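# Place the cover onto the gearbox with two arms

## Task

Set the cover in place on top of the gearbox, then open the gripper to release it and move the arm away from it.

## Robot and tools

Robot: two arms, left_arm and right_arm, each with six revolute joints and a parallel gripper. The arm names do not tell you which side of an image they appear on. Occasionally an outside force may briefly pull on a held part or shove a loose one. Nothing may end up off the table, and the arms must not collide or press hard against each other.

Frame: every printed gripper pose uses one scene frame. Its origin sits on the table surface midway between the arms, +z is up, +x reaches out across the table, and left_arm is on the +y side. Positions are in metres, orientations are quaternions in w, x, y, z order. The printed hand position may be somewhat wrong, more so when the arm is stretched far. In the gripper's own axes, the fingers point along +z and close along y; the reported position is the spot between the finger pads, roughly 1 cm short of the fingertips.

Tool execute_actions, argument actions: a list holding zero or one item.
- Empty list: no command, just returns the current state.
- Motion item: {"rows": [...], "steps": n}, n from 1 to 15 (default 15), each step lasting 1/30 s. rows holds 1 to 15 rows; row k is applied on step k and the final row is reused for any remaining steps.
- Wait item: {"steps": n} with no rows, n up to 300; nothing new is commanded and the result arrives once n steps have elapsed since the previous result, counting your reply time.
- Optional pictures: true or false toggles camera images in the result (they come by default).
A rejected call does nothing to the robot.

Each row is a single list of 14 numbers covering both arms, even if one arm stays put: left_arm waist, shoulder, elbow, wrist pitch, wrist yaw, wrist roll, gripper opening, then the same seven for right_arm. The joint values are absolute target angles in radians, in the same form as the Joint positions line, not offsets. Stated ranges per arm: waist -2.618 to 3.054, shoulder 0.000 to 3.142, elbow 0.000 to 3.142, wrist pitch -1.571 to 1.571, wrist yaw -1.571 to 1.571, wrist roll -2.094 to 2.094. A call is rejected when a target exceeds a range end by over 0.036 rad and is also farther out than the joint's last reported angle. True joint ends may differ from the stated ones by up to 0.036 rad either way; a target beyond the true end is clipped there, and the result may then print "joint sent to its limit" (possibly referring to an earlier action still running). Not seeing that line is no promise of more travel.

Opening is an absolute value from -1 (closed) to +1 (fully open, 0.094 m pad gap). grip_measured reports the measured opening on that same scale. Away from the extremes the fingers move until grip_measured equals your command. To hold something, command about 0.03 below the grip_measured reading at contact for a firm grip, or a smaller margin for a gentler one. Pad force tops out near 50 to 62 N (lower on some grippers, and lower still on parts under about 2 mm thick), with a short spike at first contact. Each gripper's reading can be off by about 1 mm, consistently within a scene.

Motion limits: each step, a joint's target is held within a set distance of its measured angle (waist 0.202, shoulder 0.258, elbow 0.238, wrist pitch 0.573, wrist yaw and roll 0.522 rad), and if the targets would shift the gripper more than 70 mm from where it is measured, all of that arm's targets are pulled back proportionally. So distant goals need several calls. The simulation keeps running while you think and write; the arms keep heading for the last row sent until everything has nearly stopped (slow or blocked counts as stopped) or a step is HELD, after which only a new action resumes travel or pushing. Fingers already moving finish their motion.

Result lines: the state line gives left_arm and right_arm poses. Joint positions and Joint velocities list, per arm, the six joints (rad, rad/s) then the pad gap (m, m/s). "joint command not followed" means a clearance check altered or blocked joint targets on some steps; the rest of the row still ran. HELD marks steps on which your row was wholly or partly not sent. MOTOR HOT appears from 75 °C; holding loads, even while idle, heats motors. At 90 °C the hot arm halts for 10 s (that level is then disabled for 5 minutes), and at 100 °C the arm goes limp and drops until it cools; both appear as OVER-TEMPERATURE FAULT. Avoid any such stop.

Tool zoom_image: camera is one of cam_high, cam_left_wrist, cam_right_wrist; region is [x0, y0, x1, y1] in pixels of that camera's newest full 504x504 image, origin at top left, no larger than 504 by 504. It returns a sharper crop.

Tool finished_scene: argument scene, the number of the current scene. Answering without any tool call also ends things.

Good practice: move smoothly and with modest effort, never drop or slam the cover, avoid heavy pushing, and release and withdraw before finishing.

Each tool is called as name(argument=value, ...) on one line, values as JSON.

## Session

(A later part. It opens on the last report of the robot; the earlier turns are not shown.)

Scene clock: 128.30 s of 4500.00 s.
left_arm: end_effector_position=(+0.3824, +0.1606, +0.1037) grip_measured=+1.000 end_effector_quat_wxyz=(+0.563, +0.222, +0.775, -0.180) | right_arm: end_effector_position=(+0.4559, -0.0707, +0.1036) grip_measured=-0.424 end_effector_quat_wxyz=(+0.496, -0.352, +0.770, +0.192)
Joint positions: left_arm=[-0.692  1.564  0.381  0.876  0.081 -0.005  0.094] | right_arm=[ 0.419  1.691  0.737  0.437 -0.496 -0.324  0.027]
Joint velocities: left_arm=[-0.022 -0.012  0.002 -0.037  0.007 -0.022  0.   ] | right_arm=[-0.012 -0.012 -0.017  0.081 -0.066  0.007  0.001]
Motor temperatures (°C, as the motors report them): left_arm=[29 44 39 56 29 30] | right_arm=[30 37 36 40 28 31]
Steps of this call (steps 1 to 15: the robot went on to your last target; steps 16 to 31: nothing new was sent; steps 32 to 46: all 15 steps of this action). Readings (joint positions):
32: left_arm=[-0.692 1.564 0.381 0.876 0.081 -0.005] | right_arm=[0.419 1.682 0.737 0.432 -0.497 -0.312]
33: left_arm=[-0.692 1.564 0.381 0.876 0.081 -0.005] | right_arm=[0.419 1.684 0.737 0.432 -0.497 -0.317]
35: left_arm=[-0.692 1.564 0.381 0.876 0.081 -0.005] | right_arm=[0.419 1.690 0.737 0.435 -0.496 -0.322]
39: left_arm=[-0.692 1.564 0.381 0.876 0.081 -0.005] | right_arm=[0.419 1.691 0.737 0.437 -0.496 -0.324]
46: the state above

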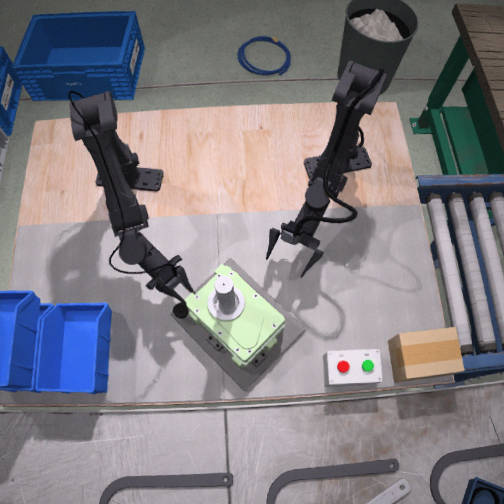

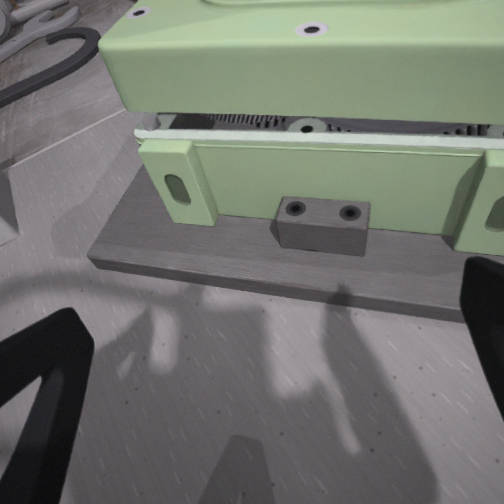

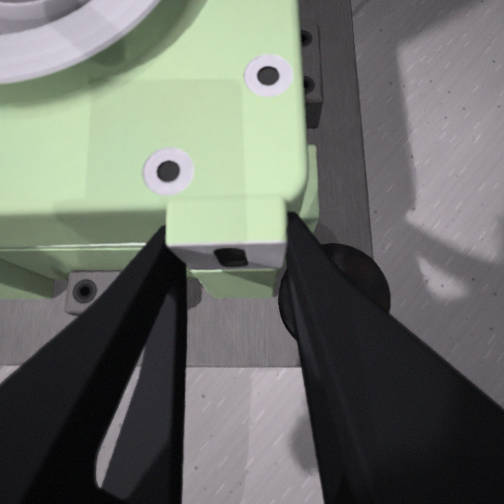

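execute_actions(actions=[{"rows":[[-0.7,1.5,0.6,0.6,0,0,0,0.419,1.675,0.75,0.44,-0.495,-0.32,-0.55],[-0.7,1.45,0.75,0.3,0,0,-1,0.419,1.675,0.75,0.44,-0.495,-0.32,-0.55],[-0.7,1.45,0.9,0.1,0,0,-1,0.419,1.675,0.75,0.44,-0.495,-0.32,-0.55],[-0.7,1.45,1.1,-0.25,0,0,-1,0.419,1.675,0.75,0.44,-0.495,-0.32,-0.55]],"steps":15}], pictures=false)

execute_actions(actions=[{"rows":[[-0.7,1.6,1.4,-0.5,0,0,-1,0.419,1.675,0.75,0.44,-0.495,-0.32,-0.55],[-0.7,1.6,1.4,-0.5,0,0,-1,0.419,1.675,0.75,0.44,-0.495,-0.32,-0.55],[-0.7,1.6,1.4,-0.5,0,0,-1,0.419,1.675,0.75,0.44,-0.495,-0.32,-0.55],[-0.7,1.6,1.4,-0.5,0,0,-1,0.419,1.675,0.75,0.44,-0.495,-0.32,-0.55],[-0.7,1.75,1.6,-0.65,0,0,-1,0.419,1.675,0.75,0.44,-0.495,-0.32,-0.55],[-0.7,1.75,1.6,-0.65,0,0,-1,0.419,1.675,0.75,0.44,-0.495,-0.32,-0.55],[-0.7,1.75,1.6,-0.65,0,0,-1,0.419,1.675,0.75,0.44,-0.495,-0.32,-0.55],[-0.7,1.95,1.87,-0.8,0,0,-1,0.419,1.675,0.75,0.44,-0.495,-0.32,-0.55]],"steps":15}], pictures=false)

execute_actions(actions=[{"rows":[[-0.71,2.05,2.02,-0.88,0,0,-1,0.419,1.675,0.75,0.44,-0.495,-0.32,-0.55],[-0.71,2.05,2.02,-0.88,0,0,-1,0.419,1.675,0.75,0.44,-0.495,-0.32,-0.55],[-0.71,2.05,2.02,-0.88,0,0,-1,0.419,1.675,0.75,0.44,-0.495,-0.32,-0.55],[-0.72,2.14,2.12,-0.94,0,0,-1,0.419,1.675,0.75,0.44,-0.495,-0.32,-0.55],[-0.72,2.14,2.12,-0.94,0,0,-1,0.419,1.675,0.75,0.44,-0.495,-0.32,-0.55],[-0.72,2.14,2.12,-0.94,0,0,-1,0.419,1.675,0.75,0.44,-0.495,-0.32,-0.55],[-0.72,2.22,2.16,-0.96,0,0,-1,0.419,1.675,0.75,0.44,-0.495,-0.32,-0.55]],"steps":15}], pictures=false)

execute_actions(actions=[{"rows":[[-0.72,2.235,2.15,-0.96,0,0,-1,0.419,1.675,0.75,0.44,-0.495,-0.32,-0.55],[-0.72,2.245,2.15,-0.96,0,0,-1,0.419,1.675,0.75,0.44,-0.495,-0.32,-0.55],[-0.72,2.255,2.15,-0.96,0,0,-1,0.419,1.675,0.75,0.44,-0.495,-0.32,-0.55],[-0.72,2.265,2.15,-0.96,0,0,-1,0.419,1.675,0.75,0.44,-0.495,-0.32,-0.55],[-0.72,2.275,2.15,-0.96,0,0,-1,0.419,1.675,0.75,0.44,-0.495,-0.32,-0.55],[-0.72,2.285,2.15,-0.96,0,0,-1,0.419,1.675,0.75,0.44,-0.495,-0.32,-0.55],[-0.72,2.295,2.15,-0.97,0,0,-1,0.419,1.675,0.75,0.44,-0.495,-0.32,-0.55],[-0.72,2.31,2.15,-0.99,0,0,-1,0.419,1.675,0.75,0.44,-0.495,-0.32,-0.55]],"steps":15}])

Scene clock: 132.27 s of 4500.00 s.
left_arm: end_effector_position=(+0.4365, +0.1450, +0.2404) grip_measured=-0.991 end_effector_quat_wxyz=(+0.504, +0.213, +0.826, -0.135) | right_arm: end_effector_position=(+0.4561, -0.0707, +0.1038) grip_measured=-0.424 end_effector_quat_wxyz=(+0.495, -0.347, +0.772, +0.195)
Joint positions: left_arm=[-0.692  1.441  1.093 -0.124  0.01  -0.005  0.   ] | right_arm=[ 0.419  1.691  0.737  0.438 -0.496 -0.311  0.027]
Joint velocities: left_arm=[ 0.017 -0.007 -0.002 -0.667 -0.051 -0.007 -0.001] | right_arm=[-0.007  0.002 -0.002 -0.007  0.037  0.037 -0.001]
Motor temperatures (°C, as the motors report them): left_arm=[29 43 39 57 29 30] | right_arm=[30 37 36 40 28 31]
Steps of this call (steps 1 to 15: the robot went on to your last target; steps 16 to 90: nothing new was sent; then 0.47 s passed at rest; steps 91 to 105: all 15 steps of this action). Readings (joint positions):
91: left_arm=[-0.692 1.558 0.409 0.823 0.072 -0.005] | right_arm=[0.419 1.691 0.737 0.438 -0.496 -0.318]
92: left_arm=[-0.692 1.549 0.468 0.708 0.060 -0.005] | right_arm=[0.419 1.691 0.737 0.438 -0.496 -0.314]
94: left_arm=[-0.692 1.517 0.614 0.466 0.039 -0.005] | right_arm=[0.419 1.691 0.737 0.438 -0.496 -0.311]
98: left_arm=[-0.692 1.484 0.928 0.066 0.020 -0.005] | right_arm=[0.419 1.691 0.737 0.438 -0.496 -0.311]
105: the state above

Scene clock: 132.77 s of 4500.00 s.
left_arm: end_effector_position=(+0.5050, +0.1080, +0.1952) grip_measured=-0.991 end_effector_quat_wxyz=(+0.333, +0.232, +0.910, -0.090) | right_arm: end_effector_position=(+0.4561, -0.0707, +0.1038) grip_measured=-0.424 end_effector_quat_wxyz=(+0.495, -0.347, +0.772, +0.195)
Joint positions: left_arm=[-0.692  1.975  1.828 -0.72   0.007 -0.005  0.   ] | right_arm=[ 0.419  1.691  0.737  0.438 -0.496 -0.311  0.027]
Joint velocities: left_arm=[-0.017  0.042 -0.002 -0.681  0.037 -0.007 -0.001] | right_arm=[ 0.032  0.002 -0.007 -0.022  0.051 -0.066 -0.   ]
Motor temperatures (°C, as the motors report them): left_arm=[29 43 39 56 29 30] | right_arm=[30 37 36 40 28 31]
Steps of this call (steps 1 to 15: all 15 steps of this action). Readings (joint positions):
1: left_arm=[-0.692 1.463 1.132 -0.205 0.009 -0.005] | right_arm=[0.419 1.691 0.737 0.438 -0.496 -0.311]
2: left_arm=[-0.692 1.509 1.204 -0.287 0.009 -0.005] | right_arm=[0.419 1.691 0.737 0.438 -0.496 -0.311]
4: left_arm=[-0.692 1.592 1.320 -0.351 0.008 -0.005] | right_arm=[0.419 1.691 0.737 0.438 -0.496 -0.311]
8: left_arm=[-0.692 1.764 1.583 -0.541 0.007 -0.005] | right_arm=[0.419 1.691 0.737 0.438 -0.496 -0.311]
15: the state above

Scene clock: 133.27 s of 4500.00 s.
left_arm: end_effector_position=(+0.5194, +0.0868, +0.1409) grip_measured=-0.991 end_effector_quat_wxyz=(+0.248, +0.249, +0.934, -0.070) | right_arm: end_effector_position=(+0.4561, -0.0707, +0.1038) grip_measured=-0.424 end_effector_quat_wxyz=(+0.495, -0.347, +0.772, +0.195)
Joint positions: left_arm=[-0.714  2.246  2.133 -0.937  0.005 -0.005  0.   ] | right_arm=[ 0.419  1.691  0.737  0.438 -0.496 -0.311  0.027]
Joint velocities: left_arm=[-0.012  0.105 -0.007 -0.183 -0.007  0.051 -0.   ] | right_arm=[-0.002 -0.002 -0.012  0.037 -0.095 -0.037 -0.001]
Motor temperatures (°C, as the motors report them): left_arm=[29 43 39 56 29 30] | right_arm=[30 37 36 40 28 31]
Steps of this call (steps 1 to 15: all 15 steps of this action). Readings (joint positions):
1: left_arm=[-0.693 1.992 1.860 -0.770 0.007 -0.005] | right_arm=[0.419 1.691 0.737 0.438 -0.496 -0.311]
2: left_arm=[-0.694 2.018 1.910 -0.806 0.006 -0.005] | right_arm=[0.419 1.691 0.737 0.438 -0.496 -0.311]
4: left_arm=[-0.698 2.062 1.993 -0.836 0.005 -0.005] | right_arm=[0.419 1.691 0.737 0.438 -0.496 -0.311]
8: left_arm=[-0.710 2.153 2.118 -0.877 0.005 -0.005] | right_arm=[0.419 1.691 0.737 0.438 -0.496 -0.311]
15: the state above

Scene clock: 133.77 s of 4500.00 s.
left_arm: end_effector_position=(+0.5180, +0.0880, +0.1311) grip_measured=-0.991 end_effector_quat_wxyz=(+0.236, +0.249, +0.937, -0.066) | right_arm: end_effector_position=(+0.4563, -0.0704, +0.1060) grip_measured=-0.424 end_effector_quat_wxyz=(+0.498, -0.346, +0.771, +0.196)
Joint positions: left_arm=[-0.714  2.262  2.133 -0.947  0.004 -0.005  0.   ] | right_arm=[ 0.419  1.687  0.737  0.442 -0.498 -0.308  0.027]
Joint velocities: left_arm=[ 0.012 -0.017  0.017 -0.022 -0.037 -0.037 -0.001] | right_arm=[ 0.017 -0.002  0.002  0.051  0.037 -0.007  0.001]
Motor temperatures (°C, as the motors report them): left_arm=[29 43 39 56 29 30] | right_arm=[30 37 36 40 28 31]
Steps of this call (steps 1 to 15: all 15 steps of this action). Readings (joint positions):
1: left_arm=[-0.714 2.250 2.133 -0.943 0.005 -0.005] | right_arm=[0.419 1.691 0.737 0.438 -0.496 -0.311]
2: left_arm=[-0.714 2.251 2.133 -0.946 0.005 -0.005] | right_arm=[0.419 1.691 0.737 0.438 -0.496 -0.311]
4: left_arm=[-0.714 2.253 2.133 -0.947 0.005 -0.005] | right_arm=[0.419 1.691 0.737 0.438 -0.496 -0.311]
8: left_arm=[-0.714 2.261 2.133 -0.947 0.004 -0.005] | right_arm=[0.419 1.689 0.737 0.442 -0.498 -0.308]
15: the state above

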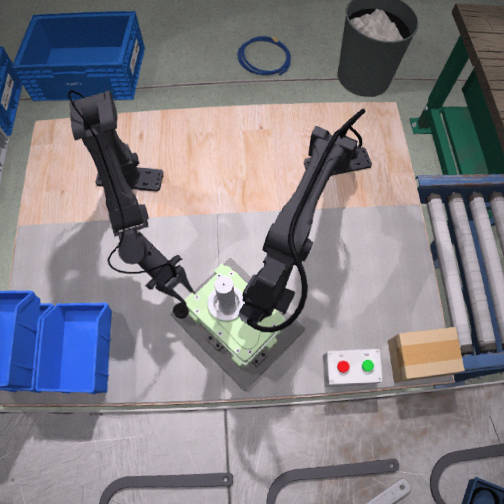

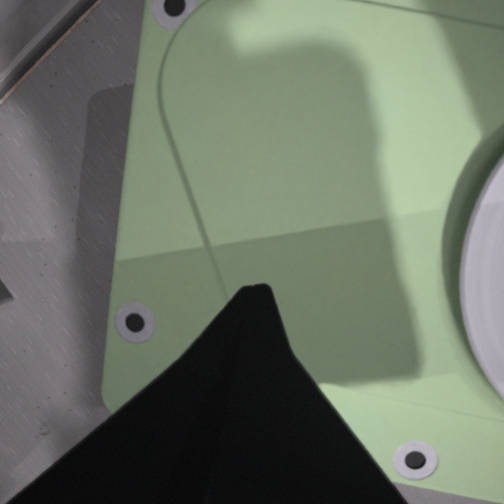

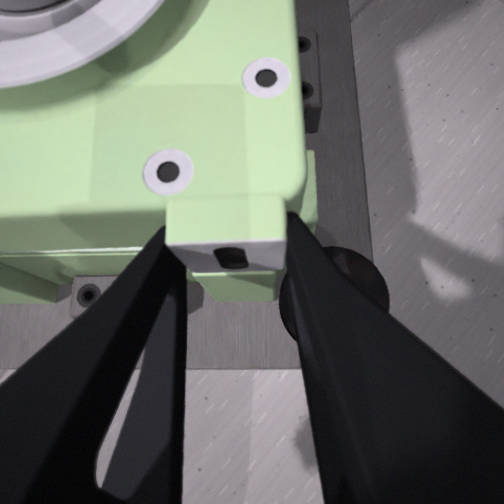

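execute_actions(actions=[{"rows":[[-0.70,2.30,2.15,-0.98,0,0,-1,0.435,1.72,0.79,0.40,-0.495,-0.31,-0.55]],"steps":15}])

Scene clock: 134.80 s of 4500.00 s.
left_arm: end_effector_position=(+0.5206, +0.0892, +0.1319) grip_measured=-0.991 end_effector_quat_wxyz=(+0.239, +0.247, +0.937, -0.065) | right_arm: end_effector_position=(+0.4584, -0.0683, +0.1011) grip_measured=-0.424 end_effector_quat_wxyz=(+0.489, -0.347, +0.776, +0.197)
Joint positions: left_arm=[-0.71   2.264  2.137 -0.942  0.002 -0.005  0.   ] | right_arm=[ 0.423  1.706  0.757  0.419 -0.495 -0.309  0.027]
Joint velocities: left_arm=[-0.017  0.007  0.002 -0.051 -0.007 -0.007 -0.001] | right_arm=[-0.007 -0.017 -0.017 -0.037  0.007  0.051  0.001]
Motor temperatures (°C, as the motors report them): left_arm=[29 44 39 56 29 30] | right_arm=[30 37 36 40 28 31]
Steps of this call (steps 1 to 15: the robot went on to your last target; step 16: nothing new was sent; steps 17 to 31: all 15 steps of this action). Readings (joint positions):
17: left_arm=[-0.714 2.262 2.133 -0.947 0.004 -0.005] | right_arm=[0.419 1.688 0.740 0.439 -0.498 -0.307]
18: left_arm=[-0.713 2.262 2.133 -0.946 0.002 -0.005] | right_arm=[0.419 1.691 0.746 0.431 -0.498 -0.306]
20: left_arm=[-0.712 2.262 2.136 -0.945 0.002 -0.005] | right_arm=[0.419 1.695 0.752 0.423 -0.499 -0.306]
24: left_arm=[-0.710 2.264 2.137 -0.942 0.002 -0.005] | right_arm=[0.423 1.706 0.757 0.419 -0.495 -0.309]
31: the state above

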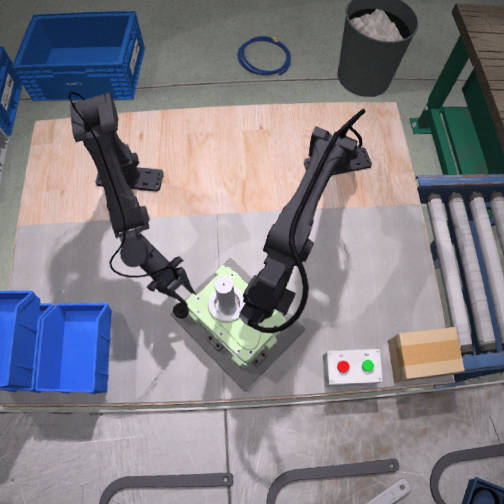

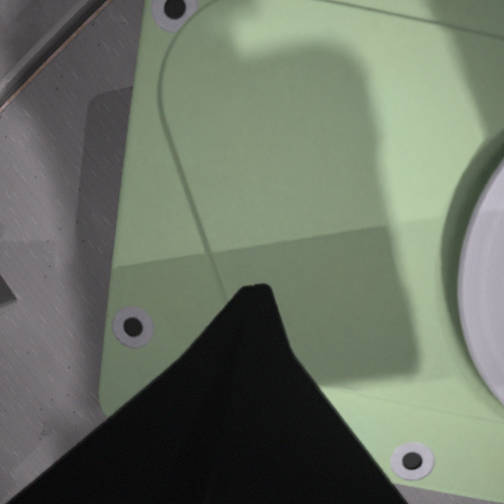

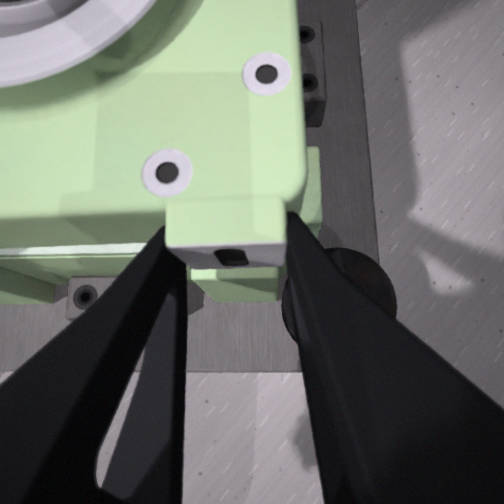

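execute_actions(actions=[{"rows":[[-0.71,2.33,2.2,-0.93,0,0,-1,0.44,1.69,0.78,0.42,-0.46,-0.31,-0.55]],"steps":15}])

Scene clock: 136.00 s of 4500.00 s.
left_arm: end_effector_position=(+0.5334, +0.0819, +0.1332) grip_measured=-0.991 end_effector_quat_wxyz=(+0.256, +0.246, +0.932, -0.070) | right_arm: end_effector_position=(+0.4587, -0.0681, +0.1008) grip_measured=-0.424 end_effector_quat_wxyz=(+0.489, -0.347, +0.777, +0.194)
Joint positions: left_arm=[-0.71   2.299  2.183 -0.916  0.002 -0.005  0.   ] | right_arm=[ 0.426  1.706  0.757  0.419 -0.486 -0.309  0.027]
Joint velocities: left_arm=[ 0.012  0.002 -0.012 -0.022 -0.022  0.007 -0.   ] | right_arm=[-0.017 -0.002  0.002 -0.007  0.007 -0.007 -0.001]
Motor temperatures (°C, as the motors report them): left_arm=[29 44 39 55 29 30] | right_arm=[30 37 37 40 28 31]
Steps of this call (steps 1 to 15: the robot went on to your last target; steps 16 to 21: nothing new was sent; steps 22 to 36: all 15 steps of this action). Readings (joint positions):
22: left_arm=[-0.710 2.270 2.147 -0.945 0.002 -0.005] | right_arm=[0.424 1.706 0.757 0.419 -0.492 -0.309]
23: left_arm=[-0.710 2.281 2.162 -0.942 0.002 -0.005] | right_arm=[0.426 1.706 0.757 0.419 -0.488 -0.309]
25: left_arm=[-0.710 2.295 2.179 -0.925 0.002 -0.005] | right_arm=[0.426 1.706 0.757 0.419 -0.486 -0.309]
29: left_arm=[-0.710 2.299 2.183 -0.916 0.002 -0.005] | right_arm=[0.426 1.706 0.757 0.419 -0.486 -0.309]
36: the state above

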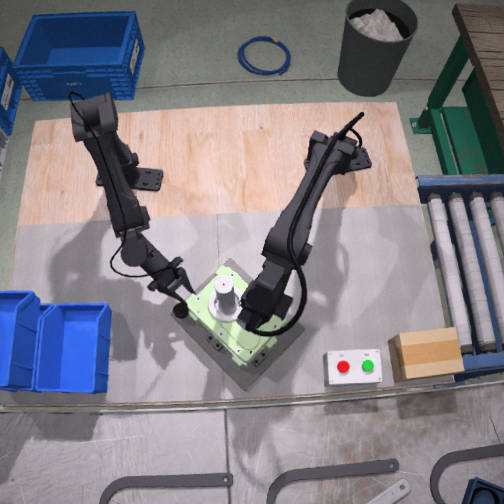

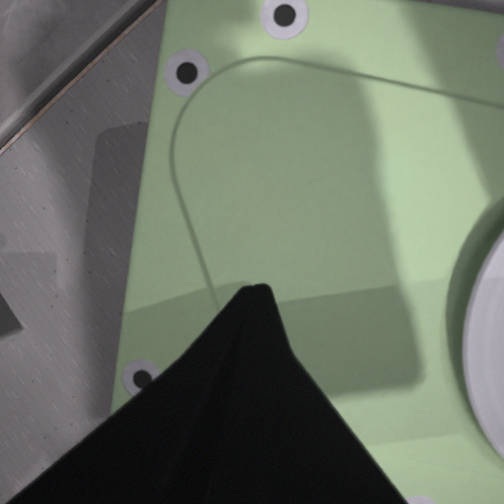

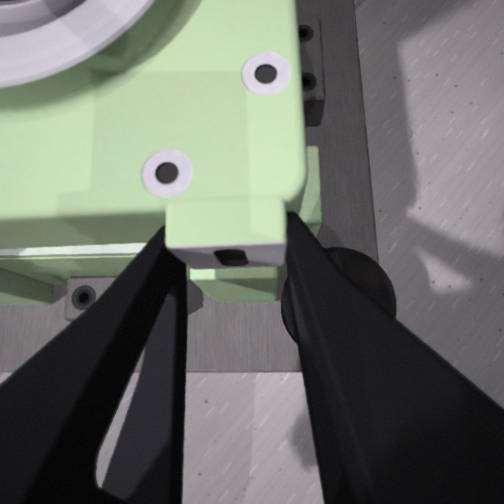

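execute_actions(actions=[{"rows":[[-0.71,2.31,2.19,-0.93,0,0,-1,0.445,1.70,0.84,0.38,-0.49,-0.31,-0.55]],"steps":15}])

Scene clock: 137.33 s of 4500.00 s.
left_arm: end_effector_position=(+0.5336, +0.0818, +0.1333) grip_measured=-0.991 end_effector_quat_wxyz=(+0.257, +0.246, +0.932, -0.070) | right_arm: end_effector_position=(+0.4593, -0.0674, +0.1003) grip_measured=-0.424 end_effector_quat_wxyz=(+0.476, -0.349, +0.783, +0.196)
Joint positions: left_arm=[-0.71   2.299  2.183 -0.915  0.002 -0.005  0.   ] | right_arm=[ 0.427  1.706  0.787  0.357 -0.488 -0.316  0.027]
Joint velocities: left_arm=[ 0.002 -0.017 -0.017 -0.007 -0.007 -0.066 -0.   ] | right_arm=[ 0.002 -0.002 -0.002  0.066 -0.007  0.037  0.001]
Motor temperatures (°C, as the motors report them): left_arm=[29 44 39 55 29 30] | right_arm=[30 37 37 40 28 31]
Steps of this call (steps 1 to 15: the robot went on to your last target; steps 16 to 25: nothing new was sent; steps 26 to 40: all 15 steps of this action). Readings (joint positions):
26: left_arm=[-0.710 2.299 2.183 -0.916 0.002 -0.005] | right_arm=[0.427 1.706 0.763 0.411 -0.487 -0.309]
27: left_arm=[-0.710 2.299 2.183 -0.916 0.002 -0.005] | right_arm=[0.427 1.706 0.772 0.393 -0.487 -0.310]
29: left_arm=[-0.710 2.299 2.183 -0.915 0.002 -0.005] | right_arm=[0.427 1.706 0.780 0.373 -0.488 -0.313]
33: left_arm=[-0.710 2.299 2.183 -0.915 0.002 -0.005] | right_arm=[0.427 1.706 0.785 0.360 -0.488 -0.315]
40: the state above

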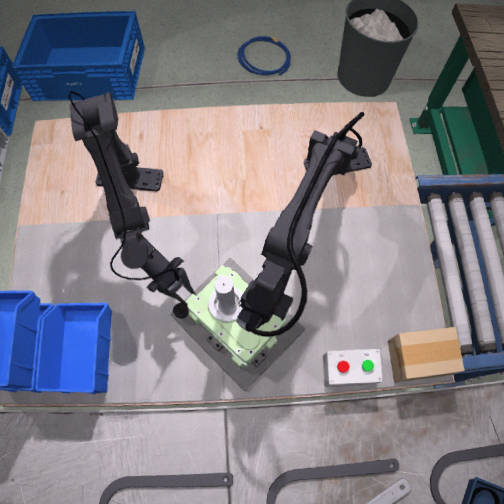

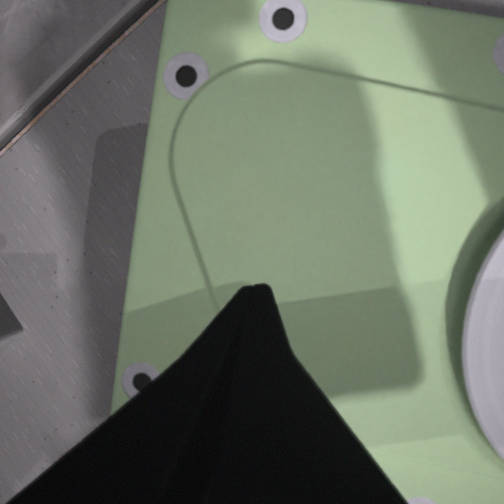

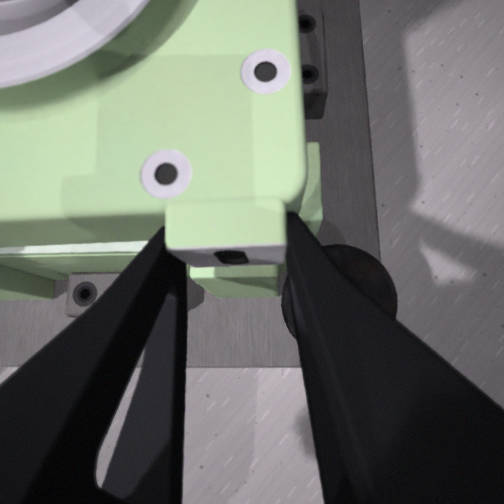

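execute_actions(actions=[{"rows":[[-0.72,2.36,2.19,-0.99,0,0,-1,0.427,1.655,0.82,0.37,-0.49,-0.33,-0.55]],"steps":15}])

Scene clock: 138.87 s of 4500.00 s.
left_arm: end_effector_position=(+0.5336, +0.0821, +0.1311) grip_measured=-0.991 end_effector_quat_wxyz=(+0.255, +0.246, +0.933, -0.069) | right_arm: end_effector_position=(+0.4595, -0.0683, +0.1058) grip_measured=-0.424 end_effector_quat_wxyz=(+0.482, -0.355, +0.778, +0.189)
Joint positions: left_arm=[-0.71   2.303  2.183 -0.916  0.    -0.005  0.   ] | right_arm=[ 0.426  1.691  0.787  0.352 -0.485 -0.334  0.027]
Joint velocities: left_arm=[ 0.002 -0.022  0.002  0.051  0.051 -0.051 -0.001] | right_arm=[ 0.002 -0.012 -0.007 -0.022 -0.037 -0.022 -0.001]
Motor temperatures (°C, as the motors report them): left_arm=[29 45 39 55 29 30] | right_arm=[30 37 37 40 28 31]
Steps of this call (steps 1 to 15: the robot went on to your last target; steps 16 to 31: nothing new was sent; steps 32 to 46: all 15 steps of this action). Readings (joint positions):
32: left_arm=[-0.710 2.302 2.183 -0.916 0.002 -0.005] | right_arm=[0.426 1.702 0.787 0.355 -0.488 -0.318]
33: left_arm=[-0.710 2.302 2.183 -0.916 0.002 -0.005] | right_arm=[0.426 1.699 0.787 0.354 -0.487 -0.322]
35: left_arm=[-0.710 2.303 2.183 -0.916 0.001 -0.005] | right_arm=[0.426 1.693 0.787 0.353 -0.486 -0.329]
39: left_arm=[-0.710 2.303 2.183 -0.916 0.000 -0.005] | right_arm=[0.426 1.691 0.787 0.352 -0.485 -0.333]
46: the state above

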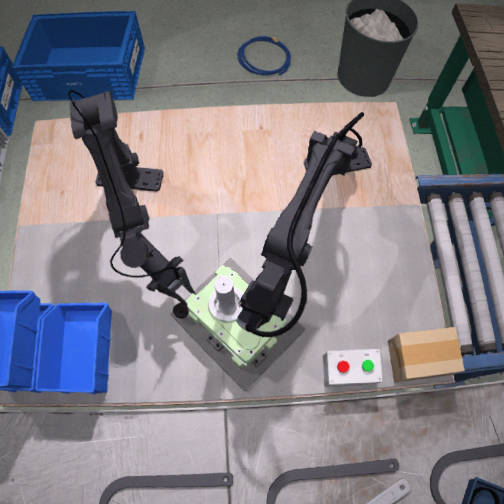

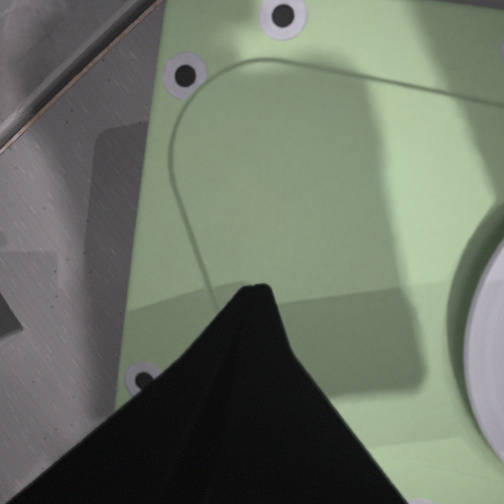

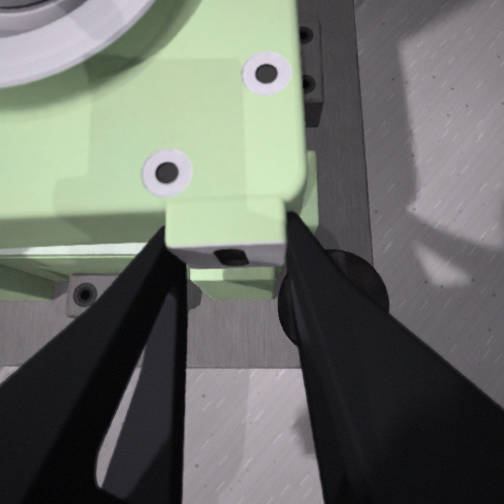

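execute_actions(actions=[{"rows":[[-0.7,2.25,2.18,-0.9,0,0,-1,0.427,1.655,0.81,0.37,-0.49,-0.33,-0.55],[-0.69,2.15,2.05,-0.85,0,0,-1,0.427,1.655,0.81,0.37,-0.49,-0.33,-0.55],[-0.68,2.05,1.9,-0.75,0,0,-1,0.427,1.655,0.81,0.37,-0.49,-0.33,-0.55],[-0.68,1.95,1.75,-0.7,0,0,-1,0.427,1.655,0.81,0.37,-0.49,-0.33,-0.55],[-0.68,1.85,1.6,-0.6,0,0,-1,0.427,1.655,0.81,0.37,-0.49,-0.33,-0.55],[-0.68,1.75,1.4,-0.5,0,0,-1,0.427,1.655,0.81,0.37,-0.49,-0.33,-0.55],[-0.68,1.55,1.1,-0.3,0,0,-1,0.427,1.655,0.81,0.37,-0.49,-0.33,-0.55]],"steps":15}], pictures=false)

execute_actions(actions=[{"rows":[[-0.68,1.55,0.95,-0.1,0,0,-1,0.427,1.655,0.81,0.37,-0.49,-0.33,-0.55],[-0.68,1.55,0.95,-0.1,0,0,-1,0.427,1.655,0.81,0.37,-0.49,-0.33,-0.55],[-0.68,1.55,0.95,-0.1,0,0,-1,0.427,1.655,0.81,0.37,-0.49,-0.33,-0.55],[-0.68,1.55,0.95,-0.1,0,0,-1,0.427,1.655,0.81,0.37,-0.49,-0.33,-0.55],[-0.68,1.6,0.83,0.2,0,0,-1,0.427,1.655,0.81,0.37,-0.49,-0.33,-0.55]],"steps":15}])

zoom_image(camera="cam_high", region=[165,235,335,405])

Scene clock: 141.20 s of 4500.00 s.
left_arm: end_effector_position=(+0.4271, +0.1560, +0.2058) grip_measured=-0.991 end_effector_quat_wxyz=(+0.419, +0.219, +0.875, -0.107) | right_arm: end_effector_position=(+0.4595, -0.0684, +0.1058) grip_measured=-0.424 end_effector_quat_wxyz=(+0.482, -0.355, +0.778, +0.189)
Joint positions: left_arm=[-0.685  1.492  1.17  -0.355  0.    -0.005  0.   ] | right_arm=[ 0.426  1.691  0.787  0.352 -0.485 -0.334  0.027]
Joint velocities: left_arm=[-0.022  0.139 -0.823  0.256  0.051  0.051  0.   ] | right_arm=[ 0.007 -0.012 -0.012 -0.037  0.037 -0.007  0.001]
Motor temperatures (°C, as the motors report them): left_arm=[29 45 39 54 29 30] | right_arm=[30 38 37 40 28 31]
Steps of this call (steps 1 to 15: the robot went on to your last target; steps 16 to 55: nothing new was sent; steps 56 to 70: all 15 steps of this action). Readings (joint positions):
56: left_arm=[-0.710 2.298 2.183 -0.913 0.000 -0.005] | right_arm=[0.426 1.691 0.787 0.352 -0.485 -0.334]
57: left_arm=[-0.709 2.279 2.153 -0.892 0.000 -0.005] | right_arm=[0.426 1.691 0.787 0.352 -0.485 -0.334]
59: left_arm=[-0.704 2.171 1.983 -0.822 0.000 -0.005] | right_arm=[0.426 1.691 0.787 0.352 -0.485 -0.334]
63: left_arm=[-0.687 1.880 1.632 -0.634 0.000 -0.005] | right_arm=[0.426 1.691 0.787 0.352 -0.485 -0.334]
70: the state above

Scene clock: 141.70 s of 4500.00 s.
left_arm: end_effector_position=(+0.4248, +0.1572, +0.0933) grip_measured=-0.991 end_effector_quat_wxyz=(+0.421, +0.219, +0.874, -0.108) | right_arm: end_effector_position=(+0.4595, -0.0684, +0.1058) grip_measured=-0.424 end_effector_quat_wxyz=(+0.482, -0.355, +0.778, +0.189)
Joint positions: left_arm=[-0.685  1.623  0.821  0.13   0.    -0.005  0.   ] | right_arm=[ 0.426  1.691  0.787  0.352 -0.485 -0.334  0.027]
Joint velocities: left_arm=[ 0.017 -0.046  0.007  0.374 -0.022  0.007  0.001] | right_arm=[ 0.002 -0.012  0.007  0.022  0.022 -0.037  0.001]
Motor temperatures (°C, as the motors report them): left_arm=[29 45 39 54 29 30] | right_arm=[30 38 37 40 28 31]
Steps of this call (steps 1 to 15: all 15 steps of this action). Readings (joint positions):
1: left_arm=[-0.685 1.498 1.120 -0.305 0.000 -0.005] | right_arm=[0.426 1.691 0.787 0.352 -0.485 -0.334]
2: left_arm=[-0.685 1.506 1.063 -0.250 0.000 -0.005] | right_arm=[0.426 1.691 0.787 0.352 -0.485 -0.334]
4: left_arm=[-0.685 1.541 0.982 -0.216 0.000 -0.005] | right_arm=[0.426 1.691 0.787 0.352 -0.485 -0.334]
8: left_arm=[-0.685 1.615 0.840 -0.017 0.000 -0.005] | right_arm=[0.426 1.691 0.787 0.352 -0.485 -0.334]
15: the state above

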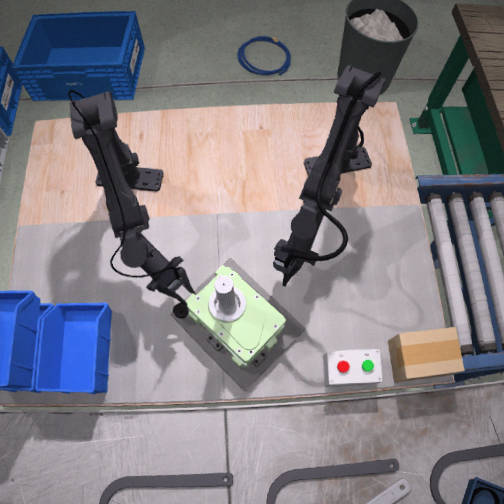

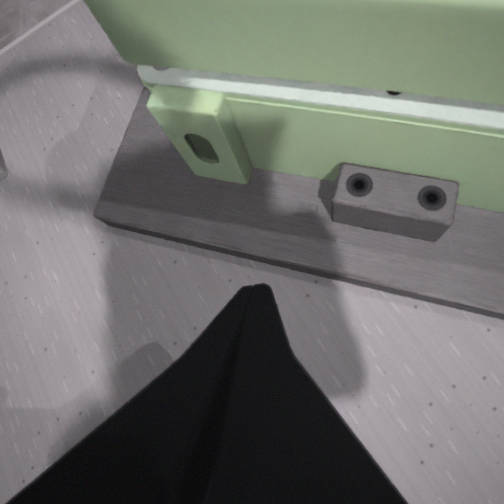

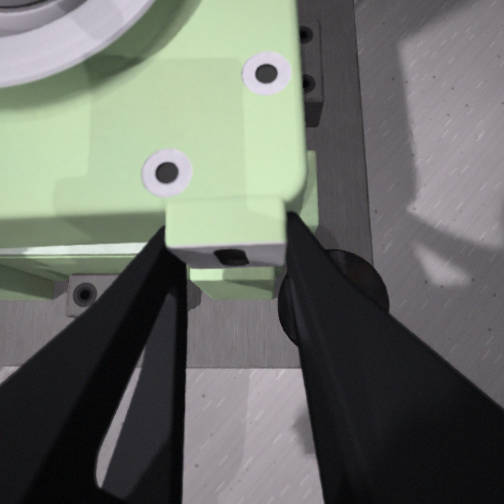

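Region (165, 235, 335, 405) of cam_high's 504x504 image, scaled by 2.965, with more detail than that image has.

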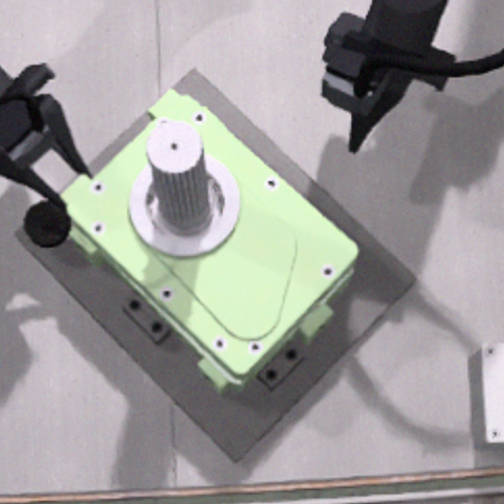

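execute_actions(actions=[{"rows":[[-0.68,1.63,0.89,0.2,0,0,-1,0.427,1.645,0.80,0.37,-0.49,-0.33,-0.55],[-0.68,1.64,0.91,0.2,0,0,-1,0.427,1.645,0.80,0.37,-0.49,-0.33,-0.55],[-0.68,1.66,0.93,0.2,0,0,-1,0.427,1.645,0.80,0.37,-0.49,-0.33,-0.55],[-0.68,1.68,0.95,0.2,0,0,-1,0.427,1.645,0.80,0.37,-0.49,-0.33,-0.55],[-0.68,1.70,0.97,0.2,0,0,-1,0.427,1.645,0.80,0.37,-0.49,-0.33,-0.55]],"steps":15}])

Scene clock: 143.50 s of 4500.00 s.
left_arm: end_effector_position=(+0.4614, +0.1375, +0.1243) grip_measured=-0.991 end_effector_quat_wxyz=(+0.468, +0.213, +0.849, -0.120) | right_arm: end_effector_position=(+0.4595, -0.0684, +0.1058) grip_measured=-0.424 end_effector_quat_wxyz=(+0.482, -0.355, +0.778, +0.189)
Joint positions: left_arm=[-0.685  1.697  0.944  0.192  0.    -0.005  0.   ] | right_arm=[ 0.426  1.691  0.787  0.352 -0.485 -0.334  0.027]
Joint velocities: left_arm=[-0.002 -0.007  0.002 -0.022 -0.007  0.007  0.   ] | right_arm=[-0.017 -0.007  0.007 -0.022  0.037  0.037  0.001]
Motor temperatures (°C, as the motors report them): left_arm=[29 45 39 54 29 30] | right_arm=[30 38 37 40 28 31]
Steps of this call (steps 1 to 30: the robot went on to your last target; steps 31 to 39: nothing new was sent; steps 40 to 54: all 15 steps of this action). Readings (joint positions):
40: left_arm=[-0.685 1.623 0.826 0.174 0.000 -0.005] | right_arm=[0.426 1.691 0.787 0.352 -0.485 -0.334]
41: left_arm=[-0.685 1.628 0.837 0.172 0.000 -0.005] | right_arm=[0.426 1.691 0.787 0.352 -0.485 -0.334]
43: left_arm=[-0.685 1.649 0.878 0.172 0.000 -0.005] | right_arm=[0.426 1.691 0.787 0.352 -0.485 -0.334]
47: left_arm=[-0.685 1.692 0.942 0.191 0.000 -0.005] | right_arm=[0.426 1.691 0.787 0.352 -0.485 -0.334]
54: the state above

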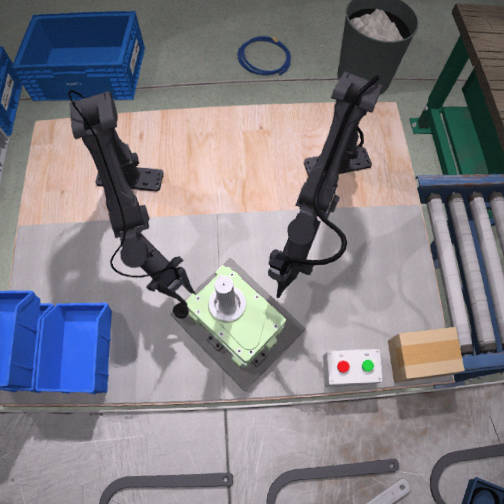

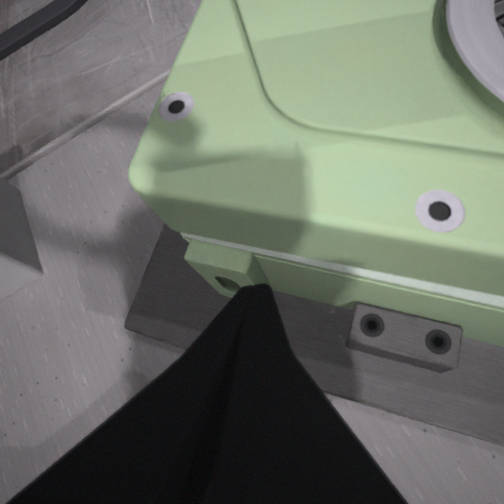

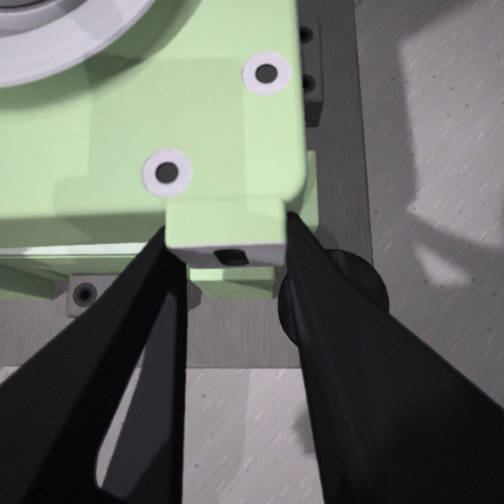

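execute_actions(actions=[{"rows":[[-0.68,1.72,0.97,0.2,0,0,-1,0.427,1.645,0.80,0.37,-0.49,-0.33,-0.55],[-0.68,1.735,0.97,0.2,0,0,-1,0.427,1.645,0.80,0.37,-0.49,-0.33,-0.55],[-0.68,1.75,0.98,0.2,0,0,-1,0.427,1.645,0.80,0.37,-0.49,-0.33,-0.55],[-0.68,1.76,0.99,0.2,0,0,-1,0.427,1.645,0.80,0.37,-0.49,-0.33,-0.55],[-0.68,1.77,1.0,0.2,0,0,-1,0.427,1.645,0.80,0.37,-0.49,-0.33,-0.55],[-0.68,1.78,1.01,0.2,0,0,-1,0.427,1.645,0.80,0.37,-0.49,-0.33,-0.55],[-0.68,1.79,1.02,0.2,0,0,-1,0.427,1.645,0.80,0.37,-0.49,-0.33,-0.55],[-0.68,1.80,1.035,0.2,0,0,-1,0.427,1.645,0.80,0.37,-0.49,-0.33,-0.55]],"steps":15}])

Scene clock: 145.20 s of 4500.00 s.
left_arm: end_effector_position=(+0.4747, +0.1303, +0.0978) grip_measured=-0.991 end_effector_quat_wxyz=(+0.447, +0.215, +0.860, -0.114) | right_arm: end_effector_position=(+0.4595, -0.0684, +0.1058) grip_measured=-0.424 end_effector_quat_wxyz=(+0.482, -0.355, +0.778, +0.189)
Joint positions: left_arm=[-0.685  1.807  1.002  0.194  0.    -0.005  0.   ] | right_arm=[ 0.426  1.691  0.787  0.352 -0.485 -0.334  0.027]
Joint velocities: left_arm=[-0.042  0.007  0.027 -0.022 -0.007 -0.007 -0.   ] | right_arm=[-0.007 -0.002  0.007  0.007 -0.007 -0.022  0.001]
Motor temperatures (°C, as the motors report them): left_arm=[29 45 39 54 29 30] | right_arm=[30 38 37 40 28 31]
Steps of this call (steps 1 to 15: the robot went on to your last target; steps 16 to 36: nothing new was sent; steps 37 to 51: all 15 steps of this action). Readings (joint positions):
37: left_arm=[-0.685 1.699 0.944 0.192 0.000 -0.005] | right_arm=[0.426 1.691 0.787 0.352 -0.485 -0.334]
38: left_arm=[-0.685 1.703 0.944 0.194 0.000 -0.005] | right_arm=[0.426 1.691 0.787 0.352 -0.485 -0.334]
40: left_arm=[-0.685 1.724 0.949 0.195 0.000 -0.005] | right_arm=[0.426 1.691 0.787 0.352 -0.485 -0.334]
44: left_arm=[-0.685 1.784 0.980 0.194 0.000 -0.005] | right_arm=[0.426 1.691 0.787 0.352 -0.485 -0.334]
51: the state above

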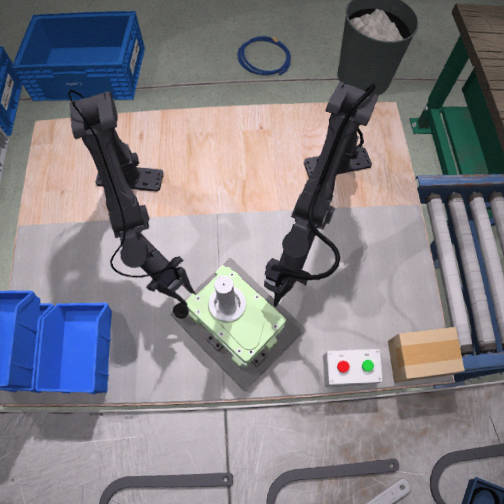

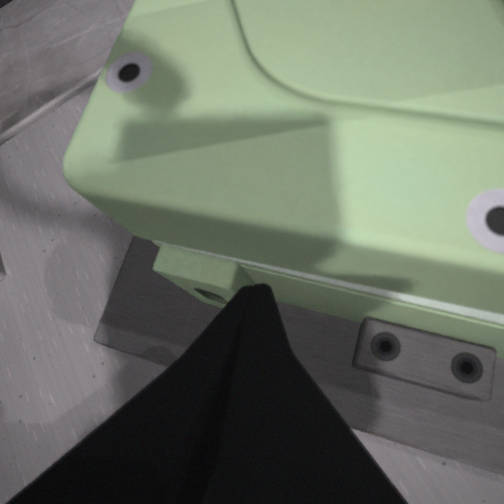

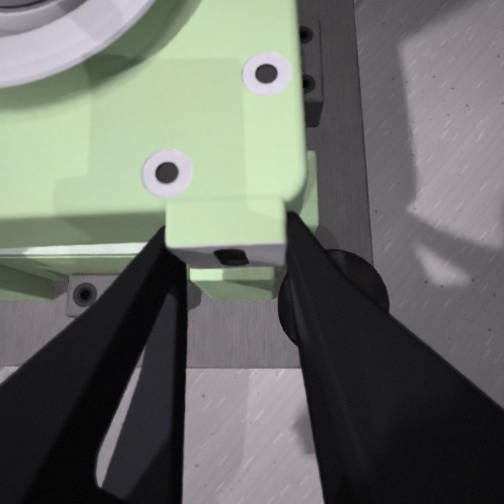

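Raise a bit and extend (q3 up).

execute_actions(actions=[{"rows":[[-0.68,1.80,1.05,0.2,0,0,-1,0.427,1.645,0.80,0.37,-0.49,-0.33,-0.55],[-0.68,1.80,1.06,0.2,0,0,-1,0.427,1.645,0.80,0.37,-0.49,-0.33,-0.55],[-0.68,1.81,1.07,0.2,0,0,-1,0.427,1.645,0.80,0.37,-0.49,-0.33,-0.55],[-0.68,1.82,1.08,0.2,0,0,-1,0.427,1.645,0.80,0.37,-0.49,-0.33,-0.55],[-0.68,1.83,1.09,0.2,0,0,-1,0.427,1.645,0.80,0.37,-0.49,-0.33,-0.55],[-0.68,1.84,1.10,0.2,0,0,-1,0.427,1.645,0.80,0.37,-0.49,-0.33,-0.55]],"steps":15}])

Scene clock: 146.57 s of 4500.00 s.
left_arm: end_effector_position=(+0.4852, +0.1294, +0.0989) grip_measured=-0.991 end_effector_quat_wxyz=(+0.445, +0.211, +0.864, -0.106) | right_arm: end_effector_position=(+0.4587, -0.0686, +0.1067) grip_measured=-0.424 end_effector_quat_wxyz=(+0.481, -0.354, +0.779, +0.190)
Joint positions: left_arm=[-0.682  1.838  1.057  0.16  -0.014 -0.005  0.   ] | right_arm=[ 0.426  1.685  0.787  0.344 -0.485 -0.331  0.027]
Joint velocities: left_arm=[-0.002  0.022  0.012 -0.007 -0.007 -0.066 -0.   ] | right_arm=[-0.017 -0.012 -0.007 -0.037  0.066 -0.081 -0.   ]
Motor temperatures (°C, as the motors report them): left_arm=[29 45 40 54 29 30] | right_arm=[30 39 37 40 28 31]
Steps of this call (steps 1 to 15: the robot went on to your last target; steps 16 to 26: nothing new was sent; steps 27 to 41: all 15 steps of this action). Readings (joint positions):
27: left_arm=[-0.685 1.807 1.005 0.193 0.000 -0.005] | right_arm=[0.426 1.691 0.787 0.352 -0.485 -0.334]
28: left_arm=[-0.685 1.807 1.009 0.191 0.000 -0.005] | right_arm=[0.426 1.691 0.787 0.352 -0.485 -0.334]
30: left_arm=[-0.685 1.810 1.026 0.190 0.000 -0.005] | right_arm=[0.426 1.691 0.787 0.352 -0.485 -0.334]
34: left_arm=[-0.683 1.824 1.053 0.163 -0.010 -0.005] | right_arm=[0.426 1.686 0.787 0.344 -0.485 -0.330]
41: the state above

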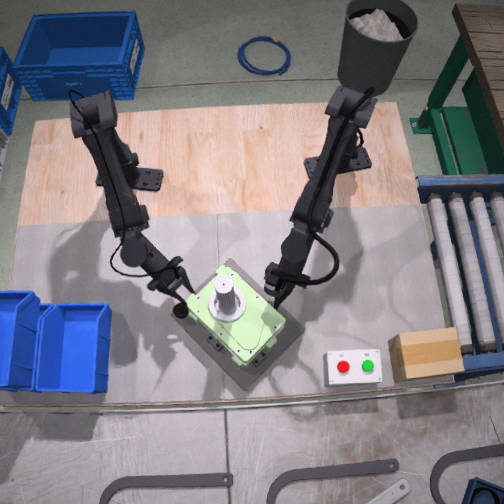

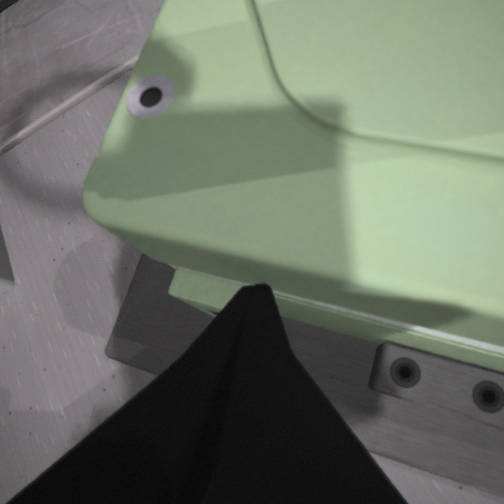

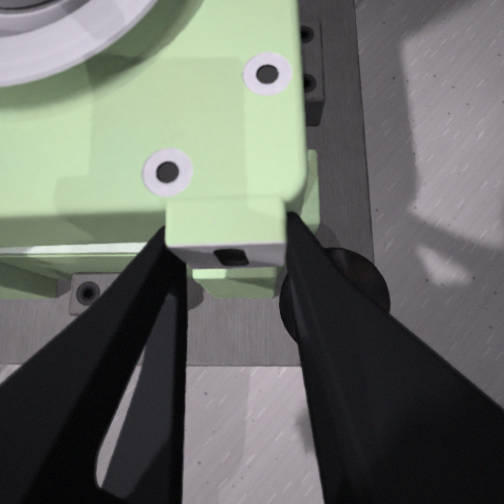

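execute_actions(actions=[{"rows":[[-0.70,1.86,1.13,0.24,0.03,0,-1,0.432,1.675,0.79,0.36,-0.47,-0.33,-0.55]],"steps":15}])

Scene clock: 151.43 s of 4500.00 s.
left_arm: end_effector_position=(+0.4873, +0.1294, +0.0966) grip_measured=-0.992 end_effector_quat_wxyz=(+0.440, +0.211, +0.867, -0.102) | right_arm: end_effector_position=(+0.4578, -0.0683, +0.1050) grip_measured=-0.424 end_effector_quat_wxyz=(+0.477, -0.350, +0.784, +0.191)
Joint positions: left_arm=[-0.682  1.85   1.076  0.14  -0.02  -0.005  0.   ] | right_arm=[ 0.429  1.685  0.787  0.337 -0.479 -0.321  0.027]
Joint velocities: left_arm=[ 0.012 -0.007  0.012  0.007 -0.037  0.007  0.   ] | right_arm=[ 0.002  0.007  0.012  0.007  0.066 -0.022  0.001]
Motor temperatures (°C, as the motors report them): left_arm=[29 45 41 55 29 30] | right_arm=[30 39 37 40 28 31]
Steps of this call (steps 1 to 15: the robot went on to your last target; steps 16 to 90: nothing new was sent; then 1.37 s passed at rest; steps 91 to 105: all 15 steps of this action). Readings (joint positions):
91: left_arm=[-0.682 1.840 1.062 0.157 -0.014 -0.005] | right_arm=[0.427 1.685 0.787 0.344 -0.483 -0.331]
92: left_arm=[-0.682 1.843 1.067 0.152 -0.014 -0.005] | right_arm=[0.428 1.685 0.787 0.340 -0.481 -0.329]
94: left_arm=[-0.682 1.848 1.073 0.144 -0.018 -0.005] | right_arm=[0.429 1.685 0.787 0.337 -0.480 -0.323]
98: left_arm=[-0.682 1.850 1.075 0.141 -0.020 -0.005] | right_arm=[0.429 1.685 0.787 0.337 -0.479 -0.321]
105: the state above

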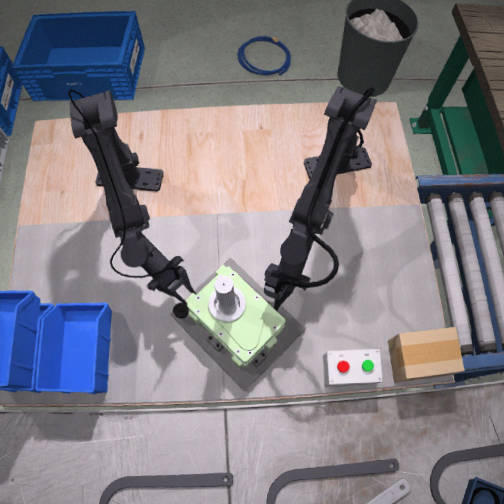

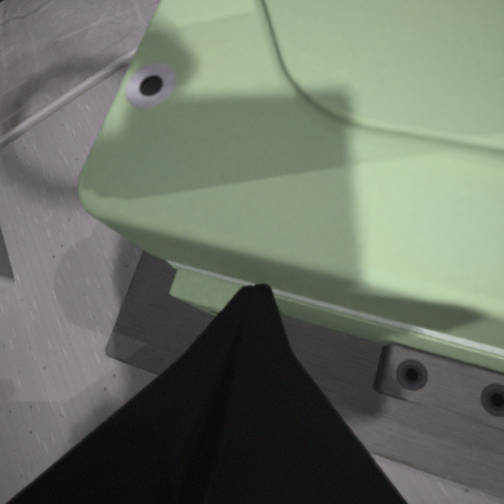

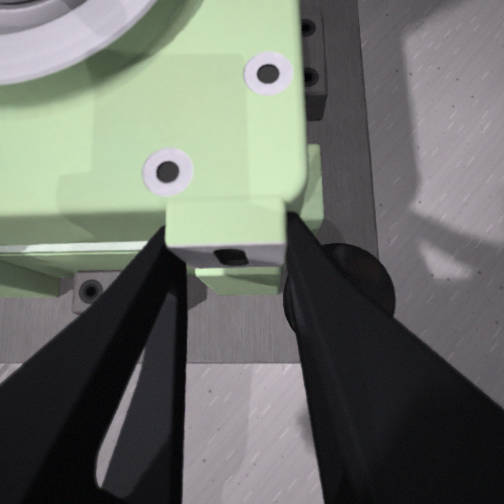

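execute_actions(actions=[{"rows":[[-0.685,1.82,1.05,0.17,0,0,-1,0.429,1.69,0.785,0.35,-0.48,-0.325,-0.55],[-0.685,1.79,1.02,0.17,0,0,-1,0.429,1.69,0.785,0.35,-0.48,-0.325,-0.55],[-0.685,1.75,1.0,0.17,0,0,-1,0.429,1.69,0.785,0.35,-0.48,-0.325,-0.55],[-0.685,1.70,0.97,0.17,0,0,-1,0.429,1.69,0.785,0.35,-0.48,-0.325,-0.55],[-0.685,1.62,0.9,0.2,0,0,-1,0.429,1.69,0.785,0.35,-0.48,-0.325,-0.55]],"steps":15}])

Scene clock: 152.73 s of 4500.00 s.
left_arm: end_effector_position=(+0.4540, +0.1450, +0.1417) grip_measured=-0.992 end_effector_quat_wxyz=(+0.484, +0.207, +0.842, -0.119) | right_arm: end_effector_position=(+0.4578, -0.0684, +0.1048) grip_measured=-0.424 end_effector_quat_wxyz=(+0.476, -0.349, +0.784, +0.191)
Joint positions: left_arm=[-0.682  1.625  0.911  0.186 -0.009 -0.005  0.   ] | right_arm=[ 0.429  1.685  0.787  0.336 -0.478 -0.319  0.027]
Joint velocities: left_arm=[ 0.002  0.002 -0.002 -0.007  0.066  0.007 -0.001] | right_arm=[-0.007 -0.007 -0.007 -0.022  0.081  0.037  0.   ]
Motor temperatures (°C, as the motors report them): left_arm=[29 45 41 55 29 30] | right_arm=[30 39 37 40 28 31]
Steps of this call (steps 1 to 15: the robot went on to your last target; steps 16 to 24: nothing new was sent; steps 25 to 39: all 15 steps of this action). Readings (joint positions):
25: left_arm=[-0.682 1.849 1.073 0.138 -0.021 -0.005] | right_arm=[0.429 1.685 0.787 0.336 -0.479 -0.320]
26: left_arm=[-0.682 1.844 1.064 0.143 -0.019 -0.005] | right_arm=[0.429 1.685 0.787 0.336 -0.479 -0.319]
28: left_arm=[-0.682 1.808 1.024 0.147 -0.014 -0.005] | right_arm=[0.429 1.685 0.787 0.336 -0.478 -0.319]
32: left_arm=[-0.682 1.656 0.911 0.152 -0.011 -0.005] | right_arm=[0.429 1.685 0.787 0.336 -0.478 -0.319]
39: the state above

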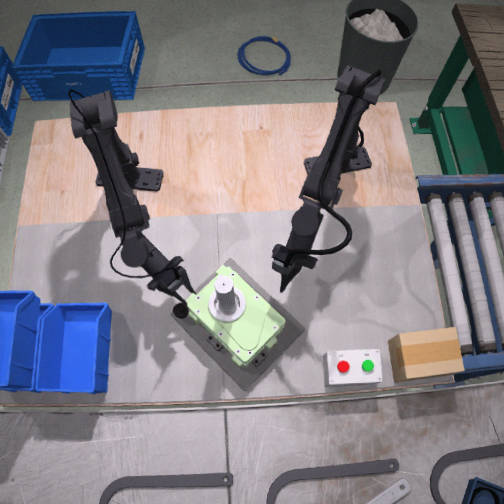

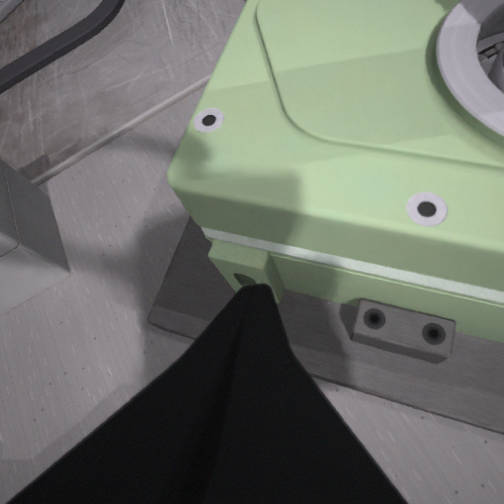

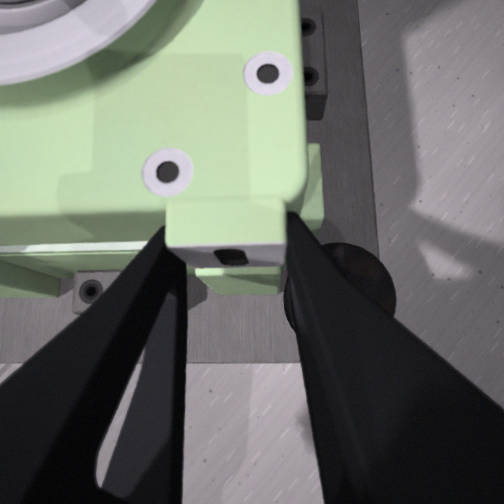

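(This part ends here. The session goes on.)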